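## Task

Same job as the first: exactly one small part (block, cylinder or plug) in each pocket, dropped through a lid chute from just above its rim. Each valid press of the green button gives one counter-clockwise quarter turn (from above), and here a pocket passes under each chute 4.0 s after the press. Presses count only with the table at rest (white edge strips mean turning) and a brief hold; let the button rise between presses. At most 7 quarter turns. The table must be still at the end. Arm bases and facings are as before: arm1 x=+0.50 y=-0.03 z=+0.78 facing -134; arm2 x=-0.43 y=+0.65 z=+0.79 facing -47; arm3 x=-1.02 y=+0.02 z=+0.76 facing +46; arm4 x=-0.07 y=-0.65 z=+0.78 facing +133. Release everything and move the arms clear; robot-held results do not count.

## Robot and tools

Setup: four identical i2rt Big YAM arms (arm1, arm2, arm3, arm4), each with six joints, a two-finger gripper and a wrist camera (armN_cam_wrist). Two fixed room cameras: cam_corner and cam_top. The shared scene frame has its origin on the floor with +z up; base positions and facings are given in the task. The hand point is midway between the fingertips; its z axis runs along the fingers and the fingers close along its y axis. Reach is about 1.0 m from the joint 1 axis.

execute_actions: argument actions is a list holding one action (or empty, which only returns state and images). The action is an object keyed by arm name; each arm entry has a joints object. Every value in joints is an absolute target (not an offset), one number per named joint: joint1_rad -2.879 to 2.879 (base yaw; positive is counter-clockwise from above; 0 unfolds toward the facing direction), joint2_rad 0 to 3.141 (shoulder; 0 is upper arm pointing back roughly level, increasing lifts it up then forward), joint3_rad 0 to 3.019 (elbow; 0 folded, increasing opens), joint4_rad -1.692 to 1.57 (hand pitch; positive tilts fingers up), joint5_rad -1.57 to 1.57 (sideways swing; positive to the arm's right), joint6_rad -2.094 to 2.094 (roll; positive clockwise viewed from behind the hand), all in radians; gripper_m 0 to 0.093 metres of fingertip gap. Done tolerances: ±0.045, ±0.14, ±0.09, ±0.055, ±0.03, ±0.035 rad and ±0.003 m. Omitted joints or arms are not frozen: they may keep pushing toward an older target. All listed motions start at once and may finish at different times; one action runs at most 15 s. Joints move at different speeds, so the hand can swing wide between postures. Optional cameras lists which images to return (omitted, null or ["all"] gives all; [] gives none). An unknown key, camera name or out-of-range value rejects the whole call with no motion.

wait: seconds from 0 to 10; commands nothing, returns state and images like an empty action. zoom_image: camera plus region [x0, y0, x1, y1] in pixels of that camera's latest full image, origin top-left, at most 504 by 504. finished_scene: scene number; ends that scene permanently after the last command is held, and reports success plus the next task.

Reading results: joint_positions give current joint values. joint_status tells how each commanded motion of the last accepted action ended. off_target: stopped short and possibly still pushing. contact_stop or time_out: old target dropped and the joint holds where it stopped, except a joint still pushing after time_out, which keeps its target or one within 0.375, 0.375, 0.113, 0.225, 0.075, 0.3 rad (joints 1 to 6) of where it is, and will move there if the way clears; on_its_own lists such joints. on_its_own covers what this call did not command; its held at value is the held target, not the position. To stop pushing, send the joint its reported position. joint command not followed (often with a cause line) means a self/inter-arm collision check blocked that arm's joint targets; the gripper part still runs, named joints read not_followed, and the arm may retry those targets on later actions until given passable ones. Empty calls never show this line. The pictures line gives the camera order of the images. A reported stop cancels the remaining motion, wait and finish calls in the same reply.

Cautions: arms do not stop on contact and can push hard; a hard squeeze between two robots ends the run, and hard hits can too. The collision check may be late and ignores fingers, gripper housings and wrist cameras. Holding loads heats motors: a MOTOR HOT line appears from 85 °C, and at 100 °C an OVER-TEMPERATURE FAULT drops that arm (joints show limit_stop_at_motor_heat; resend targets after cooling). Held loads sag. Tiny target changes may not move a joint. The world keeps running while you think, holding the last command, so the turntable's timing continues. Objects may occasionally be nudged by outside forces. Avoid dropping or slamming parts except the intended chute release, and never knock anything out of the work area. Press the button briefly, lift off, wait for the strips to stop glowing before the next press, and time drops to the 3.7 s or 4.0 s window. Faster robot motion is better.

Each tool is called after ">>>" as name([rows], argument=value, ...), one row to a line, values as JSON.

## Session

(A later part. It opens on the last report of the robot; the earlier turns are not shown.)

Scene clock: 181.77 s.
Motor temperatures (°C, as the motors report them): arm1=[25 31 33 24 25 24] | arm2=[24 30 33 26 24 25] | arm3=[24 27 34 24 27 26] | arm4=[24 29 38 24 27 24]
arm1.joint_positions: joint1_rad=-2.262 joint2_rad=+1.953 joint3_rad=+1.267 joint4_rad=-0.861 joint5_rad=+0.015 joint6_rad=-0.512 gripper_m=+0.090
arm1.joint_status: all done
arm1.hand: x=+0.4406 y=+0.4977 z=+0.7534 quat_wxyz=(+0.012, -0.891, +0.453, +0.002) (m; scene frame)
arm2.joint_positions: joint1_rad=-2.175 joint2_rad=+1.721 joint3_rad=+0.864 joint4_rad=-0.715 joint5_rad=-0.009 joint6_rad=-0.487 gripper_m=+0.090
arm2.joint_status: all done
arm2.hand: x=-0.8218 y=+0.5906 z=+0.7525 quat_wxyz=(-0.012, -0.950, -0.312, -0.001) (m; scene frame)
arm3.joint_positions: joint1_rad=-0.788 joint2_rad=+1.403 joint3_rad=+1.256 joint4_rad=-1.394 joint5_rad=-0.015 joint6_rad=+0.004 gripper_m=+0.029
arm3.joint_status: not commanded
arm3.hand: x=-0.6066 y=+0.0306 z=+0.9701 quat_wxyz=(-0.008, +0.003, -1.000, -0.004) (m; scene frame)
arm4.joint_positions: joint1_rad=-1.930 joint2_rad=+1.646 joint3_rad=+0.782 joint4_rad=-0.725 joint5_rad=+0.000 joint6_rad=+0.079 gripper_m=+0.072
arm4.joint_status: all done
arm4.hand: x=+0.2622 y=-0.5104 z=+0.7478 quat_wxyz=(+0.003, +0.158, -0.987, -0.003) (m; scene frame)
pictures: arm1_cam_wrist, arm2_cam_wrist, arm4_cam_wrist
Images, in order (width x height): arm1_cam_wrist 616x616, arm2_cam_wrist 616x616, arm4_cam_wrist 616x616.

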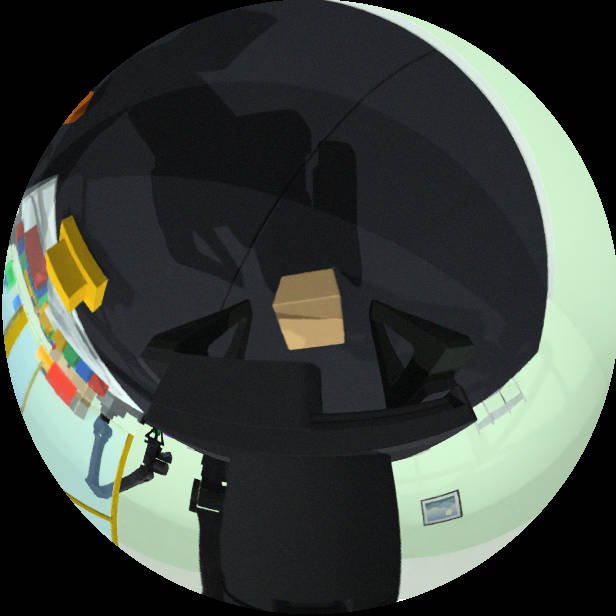

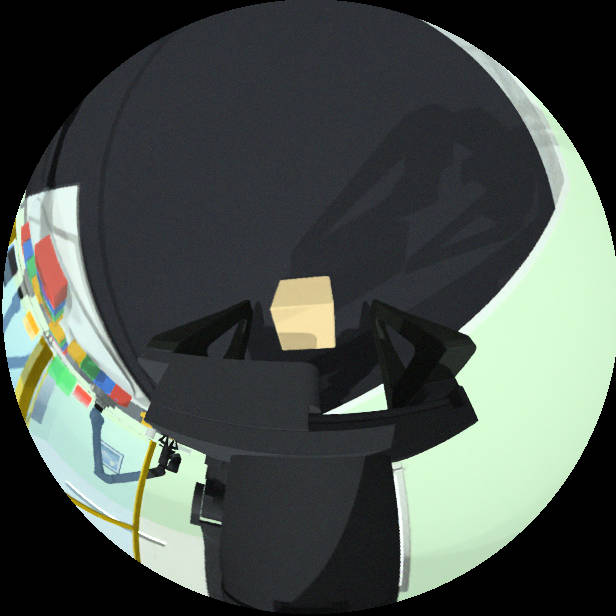

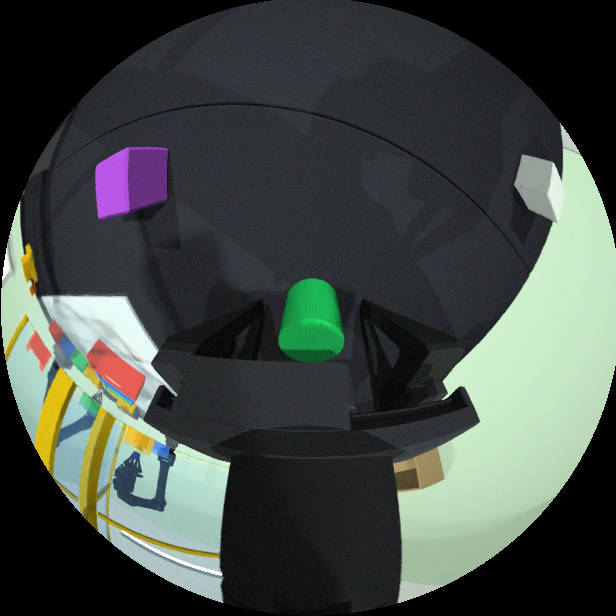

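>>> execute_actions([
  {"arm1":{"joints":{"gripper_m":0.028,"joint6_rad":-0.63}},"arm2":{"joints":{"gripper_m":0.026}},"arm4":{"joints":{"gripper_m":0.024}}},
], cameras=[])

>>> execute_actions([
  {"arm1":{"joints":{"joint2_rad":0.85,"joint3_rad":1.0,"joint4_rad":-1.5}},"arm2":{"joints":{"joint2_rad":0.85,"joint3_rad":0.93,"joint4_rad":-1.5}},"arm4":{"joints":{"joint2_rad":0.85,"joint3_rad":0.93,"joint4_rad":-1.5}}},
], cameras=[])

>>> execute_actions([
  {"arm1":{"joints":{"joint1_rad":-0.977,"joint6_rad":-0.44}},"arm2":{"joints":{"joint1_rad":-0.567,"joint6_rad":-0.045}},"arm4":{"joints":{"joint1_rad":-0.38}}},
], cameras=[])

>>> execute_actions([
  {"arm1":{"joints":{"joint2_rad":1.53,"joint3_rad":1.375,"joint4_rad":-1.33}},"arm2":{"joints":{"joint2_rad":1.4,"joint3_rad":1.205,"joint4_rad":-0.955}},"arm4":{"joints":{"joint2_rad":1.5,"joint3_rad":1.38,"joint4_rad":-1.05}}},
], cameras=[])

>>> execute_actions([
  {"arm1":{"joints":{"joint2_rad":1.62}},"arm2":{"joints":{"joint2_rad":1.53}},"arm4":{"joints":{"joint2_rad":1.6}}},
], cameras=["arm1_cam_wrist","arm2_cam_wrist","arm4_cam_wrist"])

Scene clock: 199.10 s.
Motor temperatures (°C, as the motors report them): arm1=[25 31 33 24 25 24] | arm2=[24 30 32 26 24 25] | arm3=[24 27 34 24 27 26] | arm4=[24 29 36 24 27 24]
arm1.joint_positions: joint1_rad=-2.262 joint2_rad=+1.953 joint3_rad=+1.267 joint4_rad=-0.861 joint5_rad=+0.015 joint6_rad=-0.611 gripper_m=+0.041
arm1.joint_status: gripper_m off_target (ended at +0.041, target +0.028); the others done
arm1.hand: x=+0.4406 y=+0.4978 z=+0.7534 quat_wxyz=(+0.013, -0.913, +0.409, +0.002) (m; scene frame)
arm2.joint_positions: joint1_rad=-2.175 joint2_rad=+1.721 joint3_rad=+0.864 joint4_rad=-0.715 joint5_rad=-0.008 joint6_rad=-0.488 gripper_m=+0.039
arm2.joint_status: gripper_m off_target (ended at +0.039, target +0.026)
arm2.hand: x=-0.8219 y=+0.5906 z=+0.7525 quat_wxyz=(-0.012, -0.950, -0.312, -0.001) (m; scene frame)
arm3.joint_positions: joint1_rad=-0.788 joint2_rad=+1.403 joint3_rad=+1.256 joint4_rad=-1.394 joint5_rad=-0.015 joint6_rad=+0.004 gripper_m=+0.029
arm3.joint_status: not commanded
arm3.hand: x=-0.6066 y=+0.0306 z=+0.9701 quat_wxyz=(-0.008, +0.003, -1.000, -0.004) (m; scene frame)
arm4.joint_positions: joint1_rad=-1.930 joint2_rad=+1.646 joint3_rad=+0.782 joint4_rad=-0.725 joint5_rad=+0.000 joint6_rad=+0.079 gripper_m=+0.039
arm4.joint_status: gripper_m off_target (ended at +0.039, target +0.024)
arm4.hand: x=+0.2622 y=-0.5104 z=+0.7478 quat_wxyz=(+0.003, +0.158, -0.987, -0.003) (m; scene frame)
pictures: none
No camera images: the call's "cameras" was empty. Leave "cameras" out to get every camera's image.

Scene clock: 200.60 s.
Motor temperatures (°C, as the motors report them): arm1=[25 31 33 24 25 24] | arm2=[24 30 32 26 24 25] | arm3=[24 27 34 24 27 26] | arm4=[24 29 37 24 27 24]
arm1.joint_positions: joint1_rad=-2.262 joint2_rad=+0.847 joint3_rad=+0.991 joint4_rad=-1.492 joint5_rad=+0.015 joint6_rad=-0.612 gripper_m=+0.041
arm1.joint_status: all done
arm1.hand: x=+0.4743 y=+0.2267 z=+1.0593 quat_wxyz=(+0.098, -0.907, +0.406, +0.053) (m; scene frame)
arm2.joint_positions: joint1_rad=-2.175 joint2_rad=+0.846 joint3_rad=+0.894 joint4_rad=-1.486 joint5_rad=-0.008 joint6_rad=-0.488 gripper_m=+0.039
arm2.joint_status: all done
arm2.hand: x=-0.6662 y=+0.6179 z=+1.0272 quat_wxyz=(-0.001, -0.948, -0.311, +0.065) (m; scene frame)
arm3.joint_positions: joint1_rad=-0.788 joint2_rad=+1.403 joint3_rad=+1.256 joint4_rad=-1.394 joint5_rad=-0.015 joint6_rad=+0.004 gripper_m=+0.029
arm3.joint_status: not commanded
arm3.hand: x=-0.6066 y=+0.0306 z=+0.9701 quat_wxyz=(-0.008, +0.003, -1.000, -0.004) (m; scene frame)
arm4.joint_positions: joint1_rad=-1.930 joint2_rad=+0.846 joint3_rad=+0.898 joint4_rad=-1.487 joint5_rad=+0.000 joint6_rad=+0.079 gripper_m=+0.039
arm4.joint_status: all done
arm4.hand: x=+0.1441 y=-0.5618 z=+1.0146 quat_wxyz=(-0.071, +0.158, -0.985, -0.021) (m; scene frame)
pictures: none
No camera images: the call's "cameras" was empty. Leave "cameras" out to get every camera's image.

Scene clock: 202.40 s.
Motor temperatures (°C, as the motors report them): arm1=[25 31 33 24 25 24] | arm2=[24 30 33 26 24 25] | arm3=[24 27 34 24 27 26] | arm4=[24 29 37 24 27 24]
arm1.joint_positions: joint1_rad=-0.987 joint2_rad=+0.847 joint3_rad=+0.991 joint4_rad=-1.492 joint5_rad=+0.015 joint6_rad=-0.457 gripper_m=+0.041
arm1.joint_status: all done
arm1.hand: x=+0.2516 y=+0.0216 z=+1.0604 quat_wxyz=(+0.042, -0.984, -0.138, +0.106) (m; scene frame)
arm2.joint_positions: joint1_rad=-0.577 joint2_rad=+0.846 joint3_rad=+0.894 joint4_rad=-1.486 joint5_rad=-0.009 joint6_rad=-0.058 gripper_m=+0.039
arm2.joint_status: all done
arm2.hand: x=-0.3913 y=+0.4213 z=+1.0320 quat_wxyz=(-0.060, -0.619, -0.782, +0.045) (m; scene frame)
arm3.joint_positions: joint1_rad=-0.788 joint2_rad=+1.403 joint3_rad=+1.256 joint4_rad=-1.394 joint5_rad=-0.015 joint6_rad=+0.004 gripper_m=+0.029
arm3.joint_status: not commanded
arm3.hand: x=-0.6066 y=+0.0306 z=+0.9701 quat_wxyz=(-0.008, +0.003, -1.000, -0.004) (m; scene frame)
arm4.joint_positions: joint1_rad=-0.390 joint2_rad=+0.847 joint3_rad=+0.898 joint4_rad=-1.487 joint5_rad=-0.001 joint6_rad=+0.079 gripper_m=+0.039
arm4.joint_status: all done
arm4.hand: x=-0.1582 y=-0.4319 z=+1.0129 quat_wxyz=(-0.042, +0.799, -0.597, -0.056) (m; scene frame)
pictures: none
No camera images: the call's "cameras" was empty. Leave "cameras" out to get every camera's image.

Scene clock: 204.00 s.
Motor temperatures (°C, as the motors report them): arm1=[25 31 33 24 25 24] | arm2=[24 30 33 26 24 25] | arm3=[24 27 34 24 27 26] | arm4=[24 29 37 24 27 24]
arm1.joint_positions: joint1_rad=-0.987 joint2_rad=+1.536 joint3_rad=+1.345 joint4_rad=-1.334 joint5_rad=+0.015 joint6_rad=-0.456 gripper_m=+0.041
arm1.joint_status: all done
arm1.hand: x=+0.0459 y=+0.0582 z=+0.9799 quat_wxyz=(+0.014, -0.990, -0.139, +0.022) (m; scene frame)
arm2.joint_positions: joint1_rad=-0.577 joint2_rad=+1.410 joint3_rad=+1.177 joint4_rad=-0.975 joint5_rad=-0.009 joint6_rad=-0.057 gripper_m=+0.039
arm2.joint_status: all done
arm2.hand: x=-0.3475 y=+0.1732 z=+0.9990 quat_wxyz=(-0.145, -0.609, -0.770, +0.120) (m; scene frame)
arm3.joint_positions: joint1_rad=-0.788 joint2_rad=+1.403 joint3_rad=+1.256 joint4_rad=-1.394 joint5_rad=-0.015 joint6_rad=+0.004 gripper_m=+0.029
arm3.joint_status: not commanded
arm3.hand: x=-0.6066 y=+0.0306 z=+0.9701 quat_wxyz=(-0.008, +0.003, -1.000, -0.004) (m; scene frame)
arm4.joint_positions: joint1_rad=-0.390 joint2_rad=+1.518 joint3_rad=+1.332 joint4_rad=-1.067 joint5_rad=-0.001 joint6_rad=+0.079 gripper_m=+0.039
arm4.joint_status: all done
arm4.hand: x=-0.2601 y=-0.1650 z=+0.9880 quat_wxyz=(-0.091, +0.791, -0.590, -0.134) (m; scene frame)
pictures: none
No camera images: the call's "cameras" was empty. Leave "cameras" out to get every camera's image.

Scene clock: 204.93 s.
Motor temperatures (°C, as the motors report them): arm1=[25 31 34 24 25 24] | arm2=[24 30 33 26 24 25] | arm3=[24 27 34 24 27 26] | arm4=[24 29 38 24 27 24]
arm1.joint_positions: joint1_rad=-0.987 joint2_rad=+1.627 joint3_rad=+1.345 joint4_rad=-1.334 joint5_rad=+0.015 joint6_rad=-0.456 gripper_m=+0.041
arm1.joint_status: all done
arm1.hand: x=+0.0419 y=+0.0589 z=+0.9395 quat_wxyz=(+0.000, -0.990, -0.140, -0.022) (m; scene frame)
arm2.joint_positions: joint1_rad=-0.577 joint2_rad=+1.536 joint3_rad=+1.177 joint4_rad=-0.971 joint5_rad=-0.009 joint6_rad=-0.057 gripper_m=+0.039
arm2.joint_status: all done
arm2.hand: x=-0.3461 y=+0.1669 z=+0.9403 quat_wxyz=(-0.100, -0.615, -0.778, +0.080) (m; scene frame)
arm3.joint_positions: joint1_rad=-0.788 joint2_rad=+1.403 joint3_rad=+1.256 joint4_rad=-1.394 joint5_rad=-0.015 joint6_rad=+0.004 gripper_m=+0.029
arm3.joint_status: not commanded
arm3.hand: x=-0.6066 y=+0.0306 z=+0.9701 quat_wxyz=(-0.008, +0.003, -1.000, -0.004) (m; scene frame)
arm4.joint_positions: joint1_rad=-0.390 joint2_rad=+1.617 joint3_rad=+1.332 joint4_rad=-1.066 joint5_rad=-0.001 joint6_rad=+0.079 gripper_m=+0.039
arm4.joint_status: all done
arm4.hand: x=-0.2615 y=-0.1594 z=+0.9382 quat_wxyz=(-0.065, +0.796, -0.594, -0.092) (m; scene frame)
pictures: arm1_cam_wrist, arm2_cam_wrist, arm4_cam_wrist
Images, in order (width x height): arm1_cam_wrist 616x616, arm2_cam_wrist 616x616, arm4_cam_wrist 616x616.

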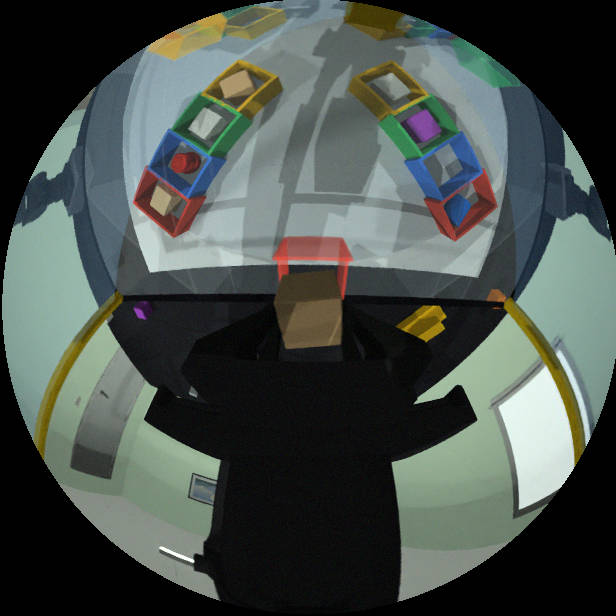

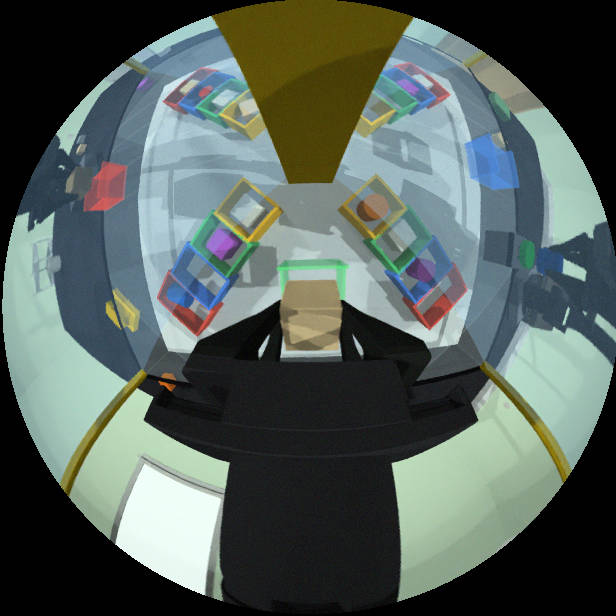

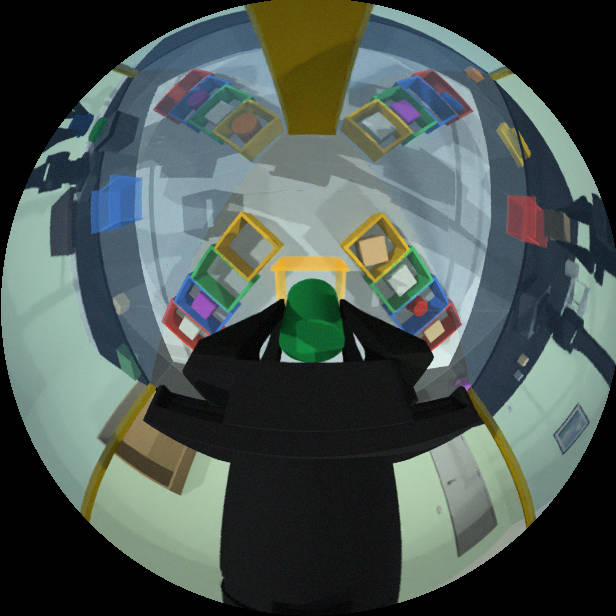

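>>> execute_actions([
  {"arm3":{"joints":{"joint2_rad":1.5}}},
], cameras=[])

>>> wait(seconds=2.97)

>>> execute_actions([
  {"arm1":{"joints":{"joint6_rad":-0.36,"joint1_rad":-1.003}},"arm4":{"joints":{"gripper_m":0.09}},"arm3":{"joints":{"joint2_rad":1.38}}},
], cameras=[])

>>> wait(seconds=5)

Scene clock: 214.23 s.
Motor temperatures (°C, as the motors report them): arm1=[25 31 34 24 25 24] | arm2=[24 30 34 26 24 25] | arm3=[24 27 34 24 27 26] | arm4=[24 29 39 24 27 24]
arm1.joint_positions: joint1_rad=-0.987 joint2_rad=+1.627 joint3_rad=+1.345 joint4_rad=-1.334 joint5_rad=+0.015 joint6_rad=-0.456 gripper_m=+0.041
arm1.joint_status: not commanded
arm1.hand: x=+0.0419 y=+0.0589 z=+0.9395 quat_wxyz=(+0.000, -0.990, -0.140, -0.022) (m; scene frame)
arm2.joint_positions: joint1_rad=-0.577 joint2_rad=+1.536 joint3_rad=+1.177 joint4_rad=-0.971 joint5_rad=-0.009 joint6_rad=-0.057 gripper_m=+0.039
arm2.joint_status: not commanded
arm2.hand: x=-0.3461 y=+0.1669 z=+0.9403 quat_wxyz=(-0.100, -0.615, -0.778, +0.080) (m; scene frame)
arm3.joint_positions: joint1_rad=-0.788 joint2_rad=+1.470 joint3_rad=+1.259 joint4_rad=-1.400 joint5_rad=-0.015 joint6_rad=+0.004 gripper_m=+0.029
arm3.joint_status: all done
arm3.hand: x=-0.6025 y=+0.0305 z=+0.9453 quat_wxyz=(+0.026, +0.002, -1.000, -0.004) (m; scene frame)
arm4.joint_positions: joint1_rad=-0.390 joint2_rad=+1.617 joint3_rad=+1.332 joint4_rad=-1.066 joint5_rad=-0.001 joint6_rad=+0.079 gripper_m=+0.039
arm4.joint_status: not commanded
arm4.hand: x=-0.2615 y=-0.1594 z=+0.9382 quat_wxyz=(-0.065, +0.796, -0.594, -0.092) (m; scene frame)
pictures: none
No camera images: the call's "cameras" was empty. Leave "cameras" out to get every camera's image.

Scene clock: 217.23 s.
Motor temperatures (°C, as the motors report them): arm1=[25 31 35 24 25 24] | arm2=[24 30 34 26 24 25] | arm3=[24 27 34 24 27 26] | arm4=[24 29 39 24 27 24]
arm1.joint_positions: joint1_rad=-0.987 joint2_rad=+1.627 joint3_rad=+1.345 joint4_rad=-1.334 joint5_rad=+0.015 joint6_rad=-0.456 gripper_m=+0.041
arm1.joint_status: not commanded
arm1.hand: x=+0.0419 y=+0.0589 z=+0.9395 quat_wxyz=(+0.000, -0.990, -0.140, -0.022) (m; scene frame)
arm2.joint_positions: joint1_rad=-0.577 joint2_rad=+1.536 joint3_rad=+1.177 joint4_rad=-0.971 joint5_rad=-0.009 joint6_rad=-0.057 gripper_m=+0.039
arm2.joint_status: not commanded
arm2.hand: x=-0.3461 y=+0.1669 z=+0.9403 quat_wxyz=(-0.100, -0.615, -0.778, +0.080) (m; scene frame)
arm3.joint_positions: joint1_rad=-0.788 joint2_rad=+1.470 joint3_rad=+1.259 joint4_rad=-1.400 joint5_rad=-0.015 joint6_rad=+0.004 gripper_m=+0.029
arm3.joint_status: all done
arm3.hand: x=-0.6025 y=+0.0305 z=+0.9453 quat_wxyz=(+0.026, +0.002, -1.000, -0.004) (m; scene frame)
arm4.joint_positions: joint1_rad=-0.390 joint2_rad=+1.617 joint3_rad=+1.332 joint4_rad=-1.066 joint5_rad=-0.001 joint6_rad=+0.079 gripper_m=+0.039
arm4.joint_status: not commanded
arm4.hand: x=-0.2615 y=-0.1594 z=+0.9382 quat_wxyz=(-0.065, +0.796, -0.594, -0.092) (m; scene frame)
wait: 3.00 s; at rest by 0.27 s
pictures: arm1_cam_wrist, arm2_cam_wrist, arm3_cam_wrist, arm4_cam_wrist, cam_corner, cam_top
Images, in order (width x height): arm1_cam_wrist 616x616, arm2_cam_wrist 616x616, arm3_cam_wrist 616x616, arm4_cam_wrist 616x616, cam_corner 672x504, cam_top 672x504.

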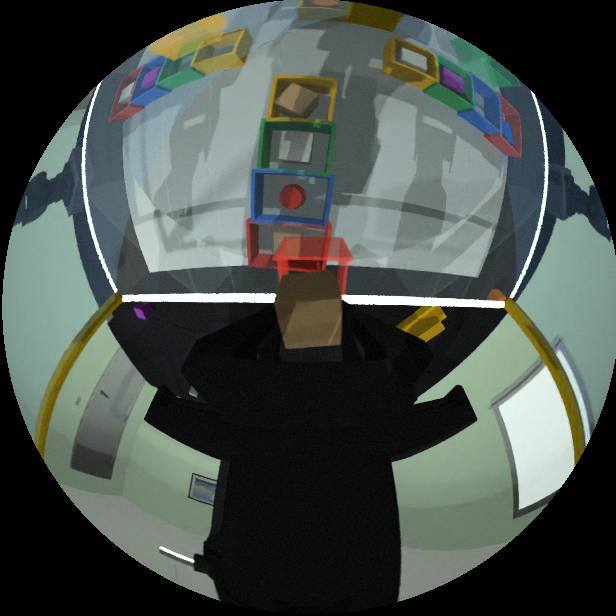

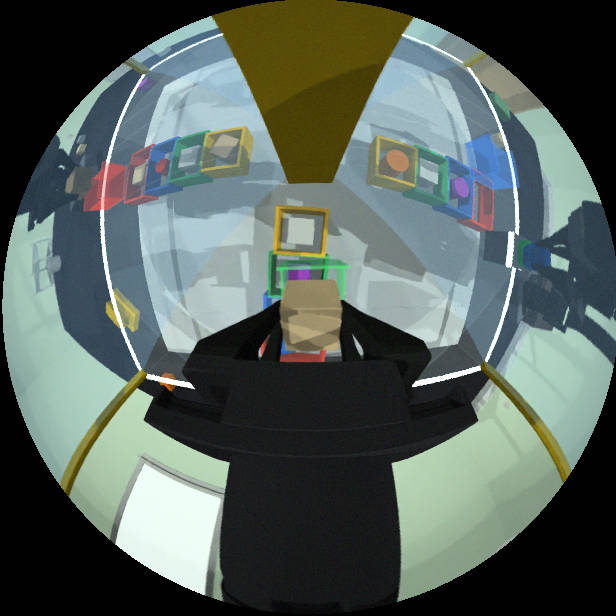

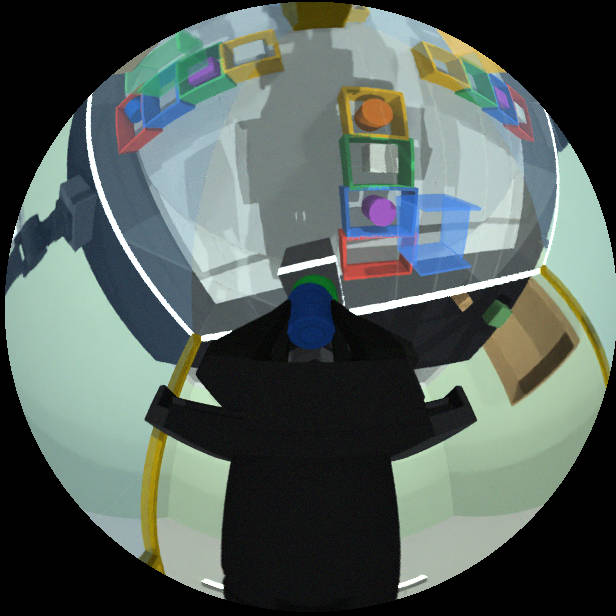

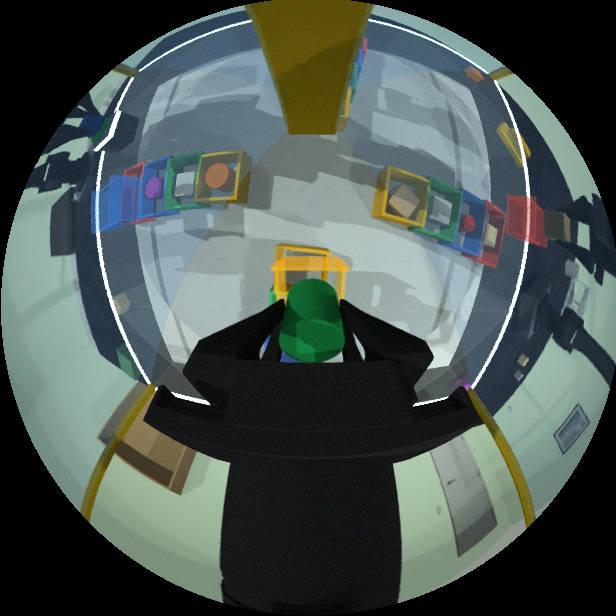

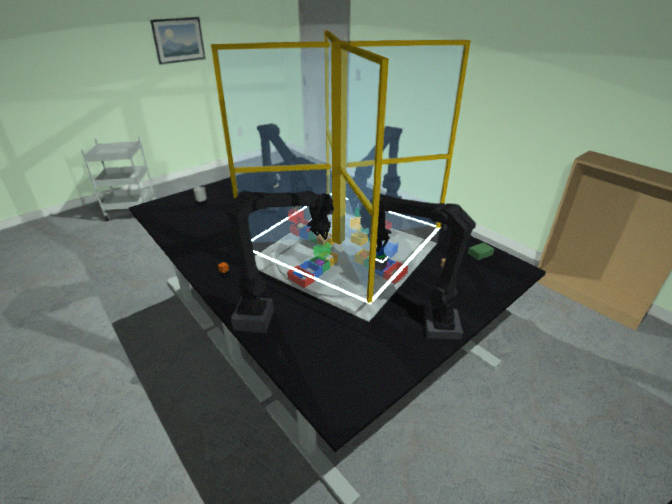

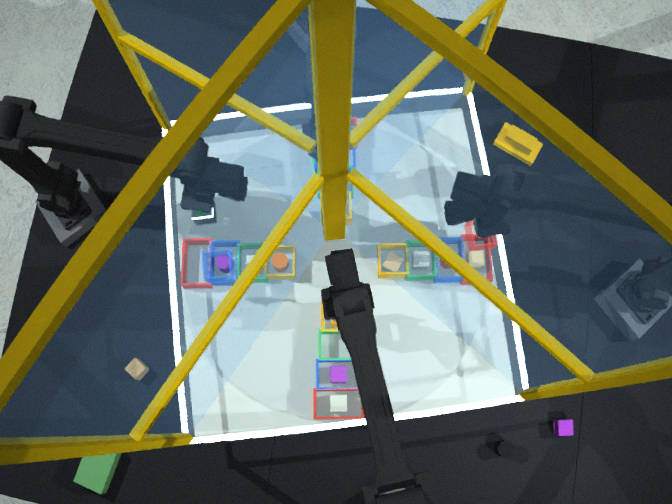

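Scene clock: 218.17 s.
Motor temperatures (°C, as the motors report them): arm1=[25 31 35 24 25 24] | arm2=[24 30 34 26 24 25] | arm3=[24 27 34 24 27 26] | arm4=[24 29 40 24 27 24]
arm1.joint_positions: joint1_rad=-0.987 joint2_rad=+1.627 joint3_rad=+1.345 joint4_rad=-1.334 joint5_rad=+0.015 joint6_rad=-0.377 gripper_m=+0.041
arm1.joint_status: all done
arm1.hand: x=+0.0419 y=+0.0589 z=+0.9395 quat_wxyz=(+0.001, -0.995, -0.100, -0.022) (m; scene frame)
arm2.joint_positions: joint1_rad=-0.577 joint2_rad=+1.536 joint3_rad=+1.177 joint4_rad=-0.971 joint5_rad=-0.009 joint6_rad=-0.057 gripper_m=+0.039
arm2.joint_status: not commanded
arm2.hand: x=-0.3461 y=+0.1669 z=+0.9403 quat_wxyz=(-0.100, -0.615, -0.778, +0.080) (m; scene frame)
arm3.joint_positions: joint1_rad=-0.788 joint2_rad=+1.390 joint3_rad=+1.257 joint4_rad=-1.398 joint5_rad=-0.015 joint6_rad=+0.004 gripper_m=+0.029
arm3.joint_status: all done
arm3.hand: x=-0.6085 y=+0.0306 z=+0.9756 quat_wxyz=(-0.013, +0.003, -1.000, -0.004) (m; scene frame)
arm4.joint_positions: joint1_rad=-0.390 joint2_rad=+1.617 joint3_rad=+1.332 joint4_rad=-1.066 joint5_rad=-0.001 joint6_rad=+0.079 gripper_m=+0.090
arm4.joint_status: all done
arm4.hand: x=-0.2615 y=-0.1594 z=+0.9382 quat_wxyz=(-0.065, +0.796, -0.594, -0.092) (m; scene frame)
pictures: none
No camera images: the call's "cameras" was empty. Leave "cameras" out to get every camera's image.

Scene clock: 223.17 s.
Motor temperatures (°C, as the motors report them): arm1=[25 31 35 24 25 24] | arm2=[24 30 34 26 24 25] | arm3=[24 27 34 24 27 26] | arm4=[24 29 40 24 27 24]
arm1.joint_positions: joint1_rad=-0.987 joint2_rad=+1.627 joint3_rad=+1.345 joint4_rad=-1.334 joint5_rad=+0.015 joint6_rad=-0.377 gripper_m=+0.041
arm1.joint_status: all done
arm1.hand: x=+0.0419 y=+0.0589 z=+0.9395 quat_wxyz=(+0.001, -0.995, -0.100, -0.022) (m; scene frame)
arm2.joint_positions: joint1_rad=-0.577 joint2_rad=+1.536 joint3_rad=+1.177 joint4_rad=-0.971 joint5_rad=-0.009 joint6_rad=-0.057 gripper_m=+0.039
arm2.joint_status: not commanded
arm2.hand: x=-0.3461 y=+0.1669 z=+0.9403 quat_wxyz=(-0.100, -0.615, -0.778, +0.080) (m; scene frame)
arm3.joint_positions: joint1_rad=-0.788 joint2_rad=+1.390 joint3_rad=+1.257 joint4_rad=-1.398 joint5_rad=-0.015 joint6_rad=+0.004 gripper_m=+0.029
arm3.joint_status: all done
arm3.hand: x=-0.6085 y=+0.0306 z=+0.9756 quat_wxyz=(-0.013, +0.003, -1.000, -0.004) (m; scene frame)
arm4.joint_positions: joint1_rad=-0.390 joint2_rad=+1.617 joint3_rad=+1.332 joint4_rad=-1.066 joint5_rad=-0.001 joint6_rad=+0.079 gripper_m=+0.090
arm4.joint_status: all done
arm4.hand: x=-0.2615 y=-0.1594 z=+0.9382 quat_wxyz=(-0.065, +0.796, -0.594, -0.092) (m; scene frame)
wait: 5.00 s; at rest by 0.27 s
pictures: arm1_cam_wrist, arm2_cam_wrist, arm3_cam_wrist, arm4_cam_wrist, cam_corner, cam_top
Images, in order (width x height): arm1_cam_wrist 616x616, arm2_cam_wrist 616x616, arm3_cam_wrist 616x616, arm4_cam_wrist 616x616, cam_corner 672x504, cam_top 672x504.

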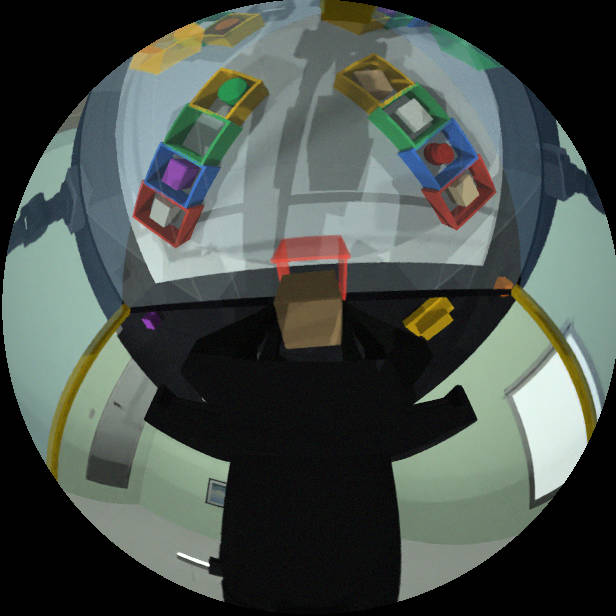

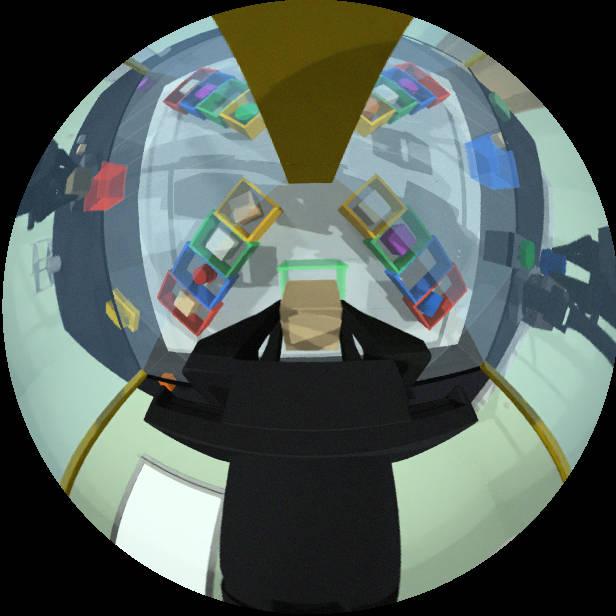

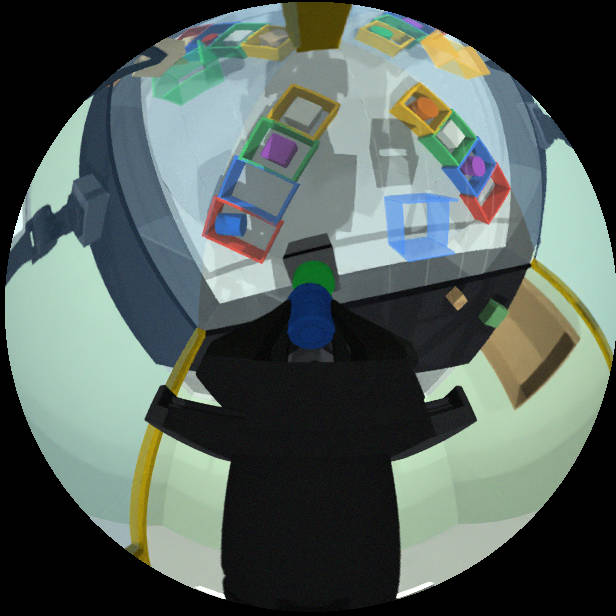

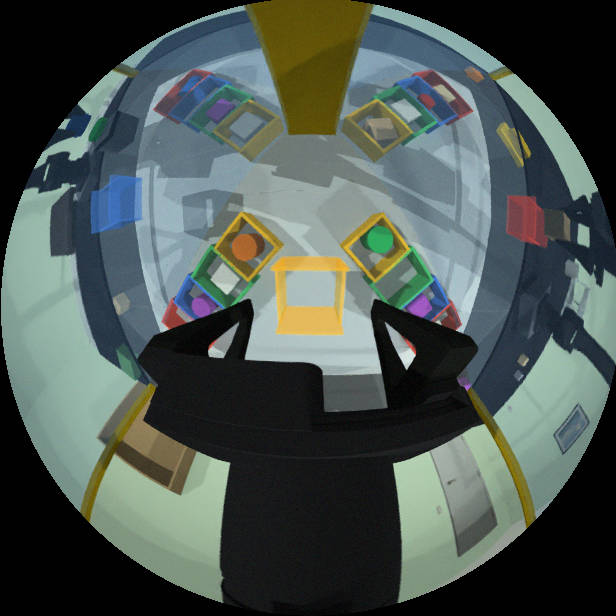

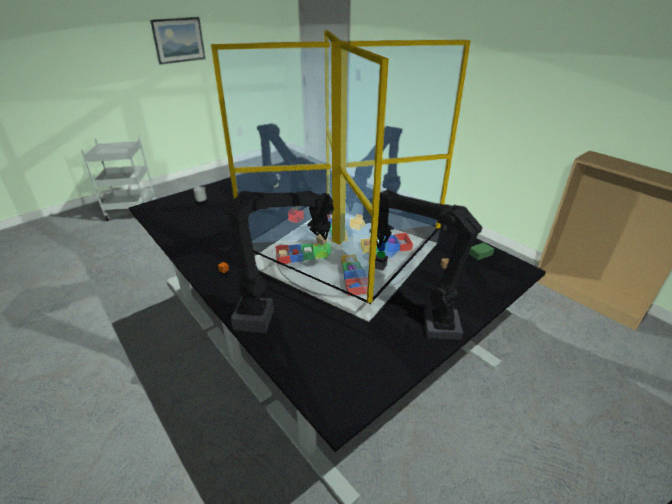

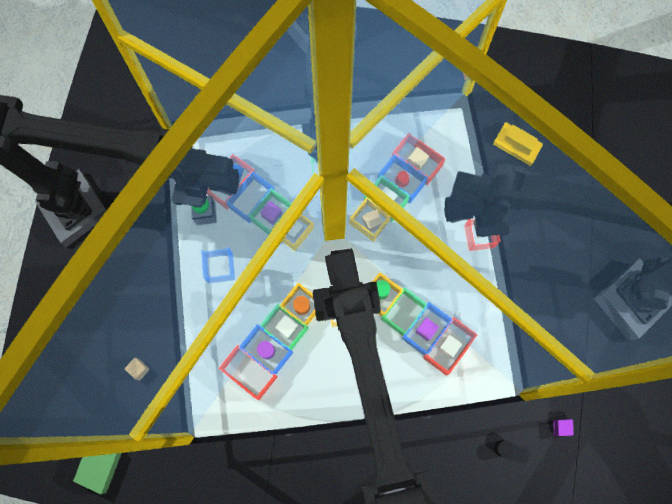

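>>> execute_actions([
  {"arm3":{"joints":{"joint2_rad":1.5}}},
], cameras=[])

>>> execute_actions([
  {"arm3":{"joints":{"joint3_rad":1.4,"joint4_rad":-1.26}}},
], cameras=[])

>>> execute_actions([
  {"arm3":{"joints":{"joint1_rad":-1.064,"joint2_rad":1.57}}},
], cameras=[])

>>> wait(seconds=0.83)

>>> execute_actions([
  {"arm3":{"joints":{"gripper_m":0.08}},"arm1":{"joints":{"joint1_rad":-1.01}}},
], cameras=[])

>>> execute_actions([
  {"arm3":{"joints":{"gripper_m":0,"joint2_rad":1.43,"joint1_rad":-0.795,"joint3_rad":1.26,"joint4_rad":-1.38}},"arm4":{"joints":{"joint2_rad":1.1}}},
], cameras=["arm1_cam_wrist","arm3_cam_wrist","arm2_cam_wrist"])

Scene clock: 237.40 s.
Motor temperatures (°C, as the motors report them): arm1=[25 31 35 24 25 24] | arm2=[24 30 35 26 24 25] | arm3=[24 27 34 24 27 26] | arm4=[24 29 41 24 27 24]
arm1.joint_positions: joint1_rad=-0.987 joint2_rad=+1.627 joint3_rad=+1.345 joint4_rad=-1.334 joint5_rad=+0.015 joint6_rad=-0.377 gripper_m=+0.041
arm1.joint_status: not commanded
arm1.hand: x=+0.0419 y=+0.0589 z=+0.9395 quat_wxyz=(+0.001, -0.995, -0.100, -0.022) (m; scene frame)
arm2.joint_positions: joint1_rad=-0.577 joint2_rad=+1.536 joint3_rad=+1.177 joint4_rad=-0.971 joint5_rad=-0.009 joint6_rad=-0.057 gripper_m=+0.039
arm2.joint_status: not commanded
arm2.hand: x=-0.3461 y=+0.1669 z=+0.9403 quat_wxyz=(-0.100, -0.615, -0.778, +0.080) (m; scene frame)
arm3.joint_positions: joint1_rad=-0.788 joint2_rad=+1.472 joint3_rad=+1.261 joint4_rad=-1.403 joint5_rad=-0.015 joint6_rad=+0.004 gripper_m=+0.029
arm3.joint_status: all done
arm3.hand: x=-0.6029 y=+0.0304 z=+0.9453 quat_wxyz=(+0.028, +0.002, -1.000, -0.004) (m; scene frame)
arm4.joint_positions: joint1_rad=-0.390 joint2_rad=+1.617 joint3_rad=+1.332 joint4_rad=-1.066 joint5_rad=-0.001 joint6_rad=+0.079 gripper_m=+0.090
arm4.joint_status: not commanded
arm4.hand: x=-0.2615 y=-0.1594 z=+0.9382 quat_wxyz=(-0.065, +0.796, -0.594, -0.092) (m; scene frame)
pictures: none
No camera images: the call's "cameras" was empty. Leave "cameras" out to get every camera's image.

Scene clock: 238.30 s.
Motor temperatures (°C, as the motors report them): arm1=[25 31 35 24 25 24] | arm2=[24 30 35 26 24 25] | arm3=[24 27 34 24 27 26] | arm4=[24 29 41 24 27 24]
arm1.joint_positions: joint1_rad=-0.987 joint2_rad=+1.627 joint3_rad=+1.345 joint4_rad=-1.334 joint5_rad=+0.015 joint6_rad=-0.377 gripper_m=+0.041
arm1.joint_status: not commanded
arm1.hand: x=+0.0419 y=+0.0589 z=+0.9395 quat_wxyz=(+0.001, -0.995, -0.100, -0.022) (m; scene frame)
arm2.joint_positions: joint1_rad=-0.577 joint2_rad=+1.536 joint3_rad=+1.177 joint4_rad=-0.971 joint5_rad=-0.009 joint6_rad=-0.057 gripper_m=+0.039
arm2.joint_status: not commanded
arm2.hand: x=-0.3461 y=+0.1669 z=+0.9403 quat_wxyz=(-0.100, -0.615, -0.778, +0.080) (m; scene frame)
arm3.joint_positions: joint1_rad=-0.788 joint2_rad=+1.483 joint3_rad=+1.354 joint4_rad=-1.268 joint5_rad=-0.015 joint6_rad=+0.004 gripper_m=+0.029
arm3.joint_status: all done
arm3.hand: x=-0.5394 y=+0.0312 z=+0.9784 quat_wxyz=(-0.080, +0.003, -0.997, -0.005) (m; scene frame)
arm4.joint_positions: joint1_rad=-0.390 joint2_rad=+1.617 joint3_rad=+1.332 joint4_rad=-1.066 joint5_rad=-0.001 joint6_rad=+0.079 gripper_m=+0.090
arm4.joint_status: not commanded
arm4.hand: x=-0.2615 y=-0.1594 z=+0.9382 quat_wxyz=(-0.065, +0.796, -0.594, -0.092) (m; scene frame)
pictures: none
No camera images: the call's "cameras" was empty. Leave "cameras" out to get every camera's image.

Scene clock: 239.53 s.
Motor temperatures (°C, as the motors report them): arm1=[25 31 35 24 25 24] | arm2=[24 30 35 26 24 25] | arm3=[24 27 35 24 27 26] | arm4=[24 29 41 24 27 24]
arm1.joint_positions: joint1_rad=-0.987 joint2_rad=+1.627 joint3_rad=+1.345 joint4_rad=-1.334 joint5_rad=+0.015 joint6_rad=-0.377 gripper_m=+0.041
arm1.joint_status: not commanded
arm1.hand: x=+0.0419 y=+0.0589 z=+0.9395 quat_wxyz=(+0.001, -0.995, -0.100, -0.022) (m; scene frame)
arm2.joint_positions: joint1_rad=-0.577 joint2_rad=+1.536 joint3_rad=+1.177 joint4_rad=-0.971 joint5_rad=-0.009 joint6_rad=-0.057 gripper_m=+0.039
arm2.joint_status: not commanded
arm2.hand: x=-0.3461 y=+0.1669 z=+0.9403 quat_wxyz=(-0.100, -0.615, -0.778, +0.080) (m; scene frame)
arm3.joint_positions: joint1_rad=-1.064 joint2_rad=+1.572 joint3_rad=+1.354 joint4_rad=-1.268 joint5_rad=-0.013 joint6_rad=+0.004 gripper_m=+0.029
arm3.joint_status: all done
arm3.hand: x=-0.5503 y=-0.1014 z=+0.9388 quat_wxyz=(-0.037, -0.135, -0.990, +0.003) (m; scene frame)
arm4.joint_positions: joint1_rad=-0.390 joint2_rad=+1.617 joint3_rad=+1.332 joint4_rad=-1.066 joint5_rad=-0.001 joint6_rad=+0.079 gripper_m=+0.090
arm4.joint_status: not commanded
arm4.hand: x=-0.2615 y=-0.1594 z=+0.9382 quat_wxyz=(-0.065, +0.796, -0.594, -0.092) (m; scene frame)
pictures: none
No camera images: the call's "cameras" was empty. Leave "cameras" out to get every camera's image.

Scene clock: 240.37 s.
Motor temperatures (°C, as the motors report them): arm1=[25 31 35 24 25 24] | arm2=[24 30 35 26 24 25] | arm3=[24 28 35 24 27 26] | arm4=[24 29 41 24 27 24]
arm1.joint_positions: joint1_rad=-0.987 joint2_rad=+1.627 joint3_rad=+1.345 joint4_rad=-1.334 joint5_rad=+0.015 joint6_rad=-0.377 gripper_m=+0.041
arm1.joint_status: not commanded
arm1.hand: x=+0.0419 y=+0.0589 z=+0.9395 quat_wxyz=(+0.001, -0.995, -0.100, -0.022) (m; scene frame)
arm2.joint_positions: joint1_rad=-0.577 joint2_rad=+1.536 joint3_rad=+1.177 joint4_rad=-0.971 joint5_rad=-0.009 joint6_rad=-0.057 gripper_m=+0.039
arm2.joint_status: not commanded
arm2.hand: x=-0.3461 y=+0.1669 z=+0.9403 quat_wxyz=(-0.100, -0.615, -0.778, +0.080) (m; scene frame)
arm3.joint_positions: joint1_rad=-1.064 joint2_rad=+1.572 joint3_rad=+1.354 joint4_rad=-1.268 joint5_rad=-0.013 joint6_rad=+0.004 gripper_m=+0.029
arm3.joint_status: all done
arm3.hand: x=-0.5503 y=-0.1014 z=+0.9388 quat_wxyz=(-0.037, -0.135, -0.990, +0.003) (m; scene frame)
arm4.joint_positions: joint1_rad=-0.390 joint2_rad=+1.617 joint3_rad=+1.332 joint4_rad=-1.066 joint5_rad=-0.001 joint6_rad=+0.079 gripper_m=+0.090
arm4.joint_status: not commanded
arm4.hand: x=-0.2615 y=-0.1594 z=+0.9382 quat_wxyz=(-0.065, +0.796, -0.594, -0.092) (m; scene frame)
wait: 0.83 s; at rest by 0.27 s
pictures: arm1_cam_wrist, arm2_cam_wrist, arm3_cam_wrist, arm4_cam_wrist, cam_corner, cam_top
Images, in order (width x height): arm1_cam_wrist 616x616, arm2_cam_wrist 616x616, arm3_cam_wrist 616x616, arm4_cam_wrist 616x616, cam_corner 672x504, cam_top 672x504.

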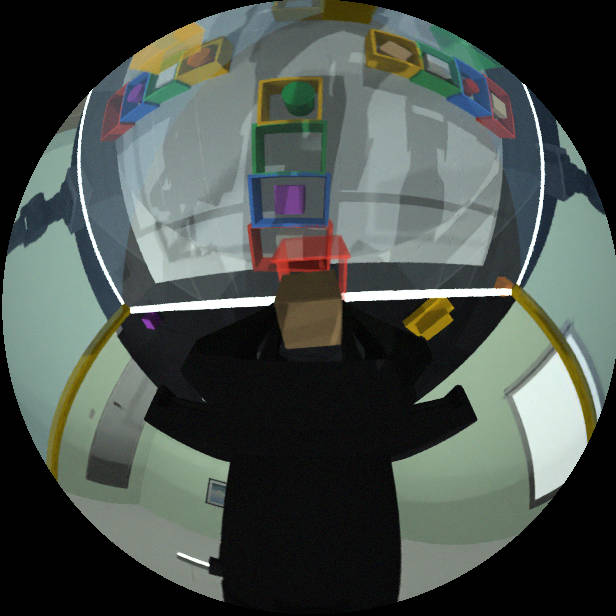

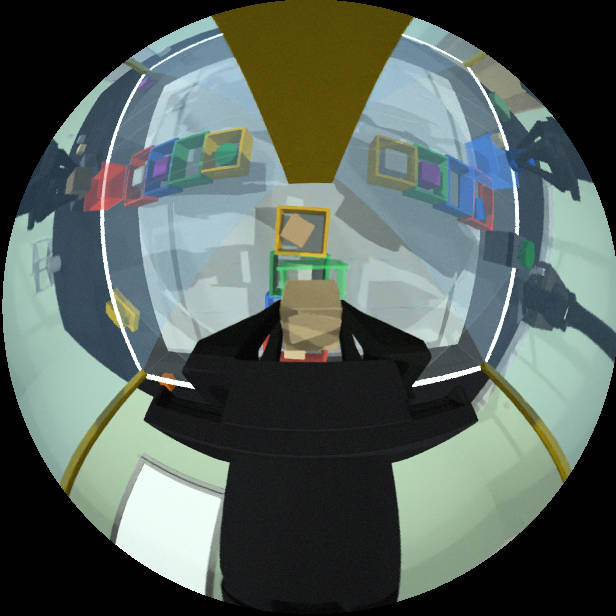

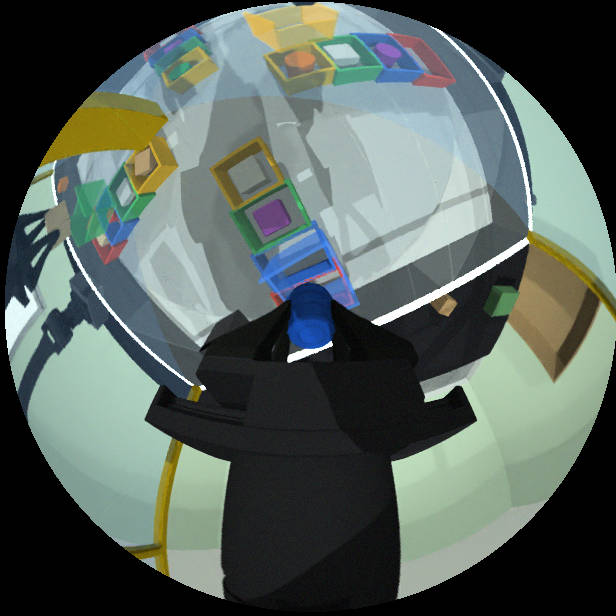

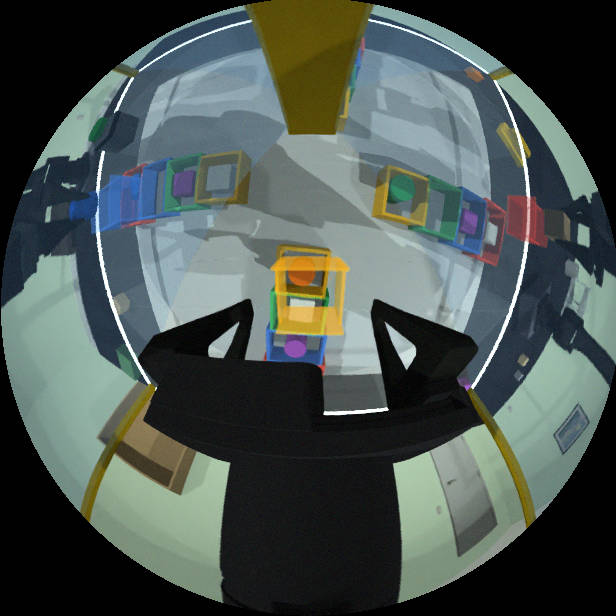

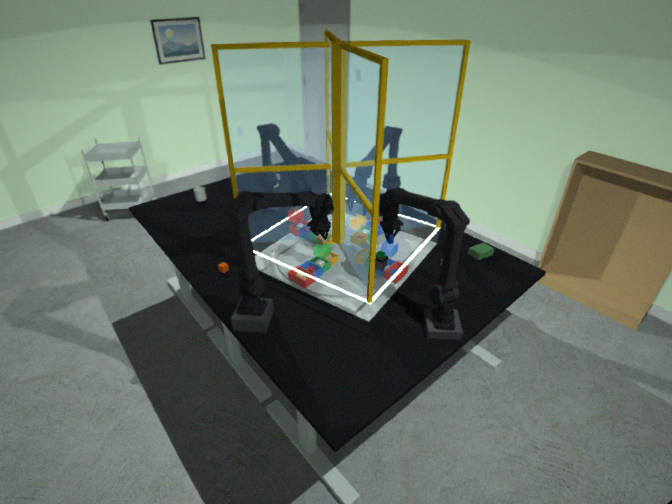

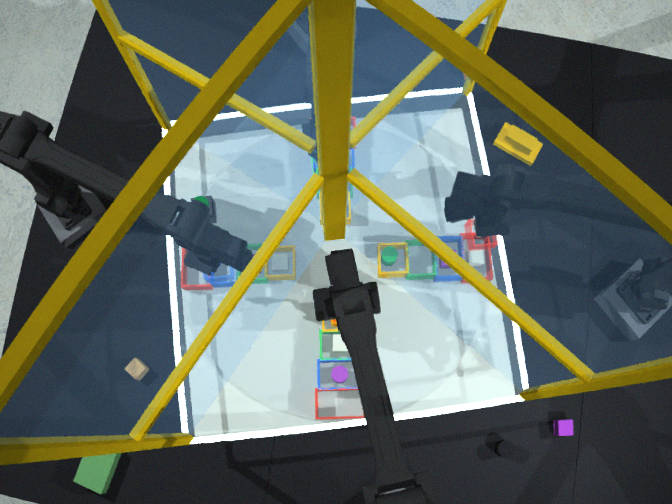

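Scene clock: 241.00 s.
Motor temperatures (°C, as the motors report them): arm1=[25 31 35 24 25 24] | arm2=[24 30 35 26 24 25] | arm3=[24 28 35 24 27 26] | arm4=[24 29 41 24 27 24]
arm1.joint_positions: joint1_rad=-0.996 joint2_rad=+1.627 joint3_rad=+1.345 joint4_rad=-1.334 joint5_rad=+0.015 joint6_rad=-0.376 gripper_m=+0.041
arm1.joint_status: all done
arm1.hand: x=+0.0427 y=+0.0631 z=+0.9395 quat_wxyz=(+0.001, -0.995, -0.095, -0.022) (m; scene frame)
arm2.joint_positions: joint1_rad=-0.577 joint2_rad=+1.536 joint3_rad=+1.177 joint4_rad=-0.971 joint5_rad=-0.009 joint6_rad=-0.057 gripper_m=+0.039
arm2.joint_status: not commanded
arm2.hand: x=-0.3461 y=+0.1669 z=+0.9403 quat_wxyz=(-0.100, -0.615, -0.778, +0.080) (m; scene frame)
arm3.joint_positions: joint1_rad=-1.064 joint2_rad=+1.572 joint3_rad=+1.354 joint4_rad=-1.268 joint5_rad=-0.013 joint6_rad=+0.004 gripper_m=+0.080
arm3.joint_status: all done
arm3.hand: x=-0.5503 y=-0.1014 z=+0.9388 quat_wxyz=(-0.037, -0.135, -0.990, +0.003) (m; scene frame)
arm4.joint_positions: joint1_rad=-0.390 joint2_rad=+1.617 joint3_rad=+1.332 joint4_rad=-1.066 joint5_rad=-0.001 joint6_rad=+0.079 gripper_m=+0.090
arm4.joint_status: not commanded
arm4.hand: x=-0.2615 y=-0.1594 z=+0.9382 quat_wxyz=(-0.065, +0.796, -0.594, -0.092) (m; scene frame)
pictures: none
No camera images: the call's "cameras" was empty. Leave "cameras" out to get every camera's image.

Scene clock: 242.53 s.
Motor temperatures (°C, as the motors report them): arm1=[25 31 35 24 25 24] | arm2=[24 30 35 26 24 25] | arm3=[24 28 35 24 27 26] | arm4=[24 29 41 24 27 24]
arm1.joint_positions: joint1_rad=-0.996 joint2_rad=+1.627 joint3_rad=+1.345 joint4_rad=-1.334 joint5_rad=+0.015 joint6_rad=-0.376 gripper_m=+0.041
arm1.joint_status: not commanded
arm1.hand: x=+0.0427 y=+0.0631 z=+0.9395 quat_wxyz=(+0.001, -0.995, -0.095, -0.022) (m; scene frame)
arm2.joint_positions: joint1_rad=-0.577 joint2_rad=+1.536 joint3_rad=+1.177 joint4_rad=-0.971 joint5_rad=-0.009 joint6_rad=-0.057 gripper_m=+0.039
arm2.joint_status: not commanded
arm2.hand: x=-0.3461 y=+0.1669 z=+0.9403 quat_wxyz=(-0.100, -0.615, -0.778, +0.080) (m; scene frame)
arm3.joint_positions: joint1_rad=-0.792 joint2_rad=+1.435 joint3_rad=+1.268 joint4_rad=-1.372 joint5_rad=-0.016 joint6_rad=+0.004 gripper_m=+0.001
arm3.joint_status: all done
arm3.hand: x=-0.5953 y=+0.0293 z=+0.9622 quat_wxyz=(-0.009, +0.001, -1.000, -0.005) (m; scene frame)
arm4.joint_positions: joint1_rad=-0.390 joint2_rad=+1.108 joint3_rad=+1.352 joint4_rad=-1.066 joint5_rad=-0.001 joint6_rad=+0.079 gripper_m=+0.090
arm4.joint_status: all done
arm4.hand: x=-0.2369 y=-0.2329 z=+1.1915 quat_wxyz=(-0.202, +0.746, -0.554, -0.309) (m; scene frame)
pictures: arm1_cam_wrist, arm2_cam_wrist, arm3_cam_wrist
Images, in order (width x height): arm1_cam_wrist 616x616, arm2_cam_wrist 616x616, arm3_cam_wrist 616x616.

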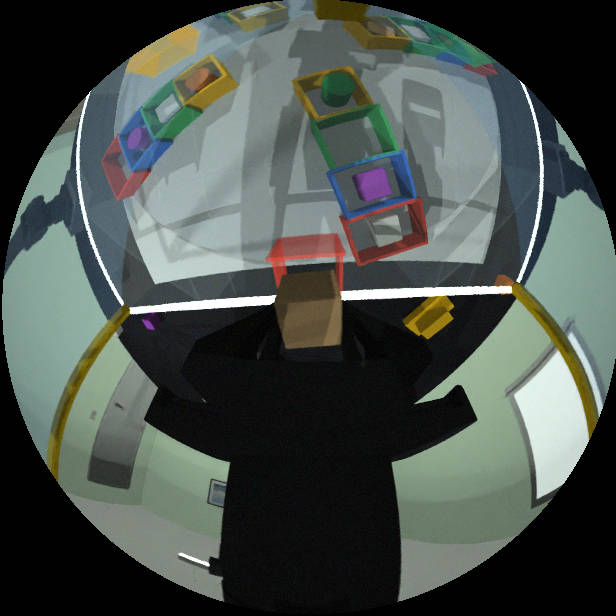

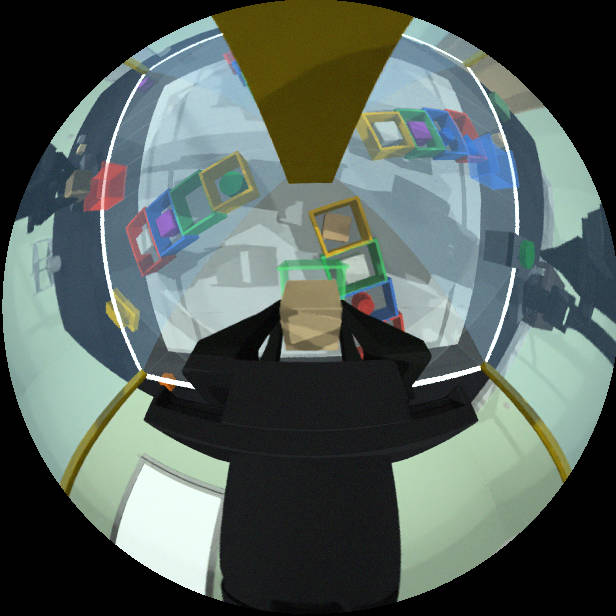

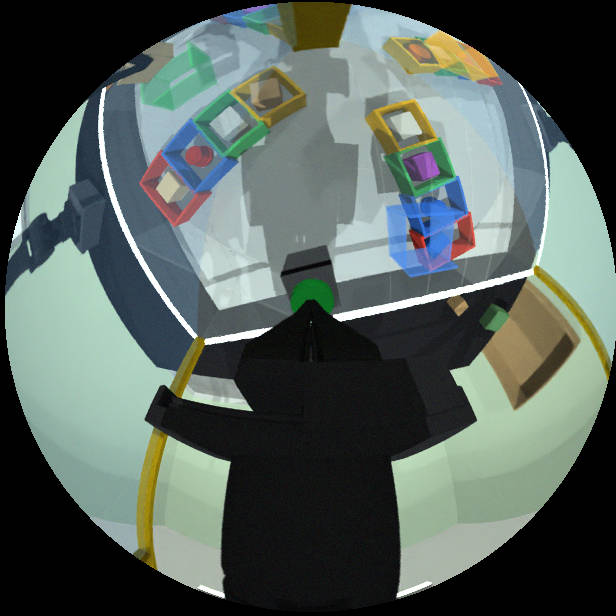

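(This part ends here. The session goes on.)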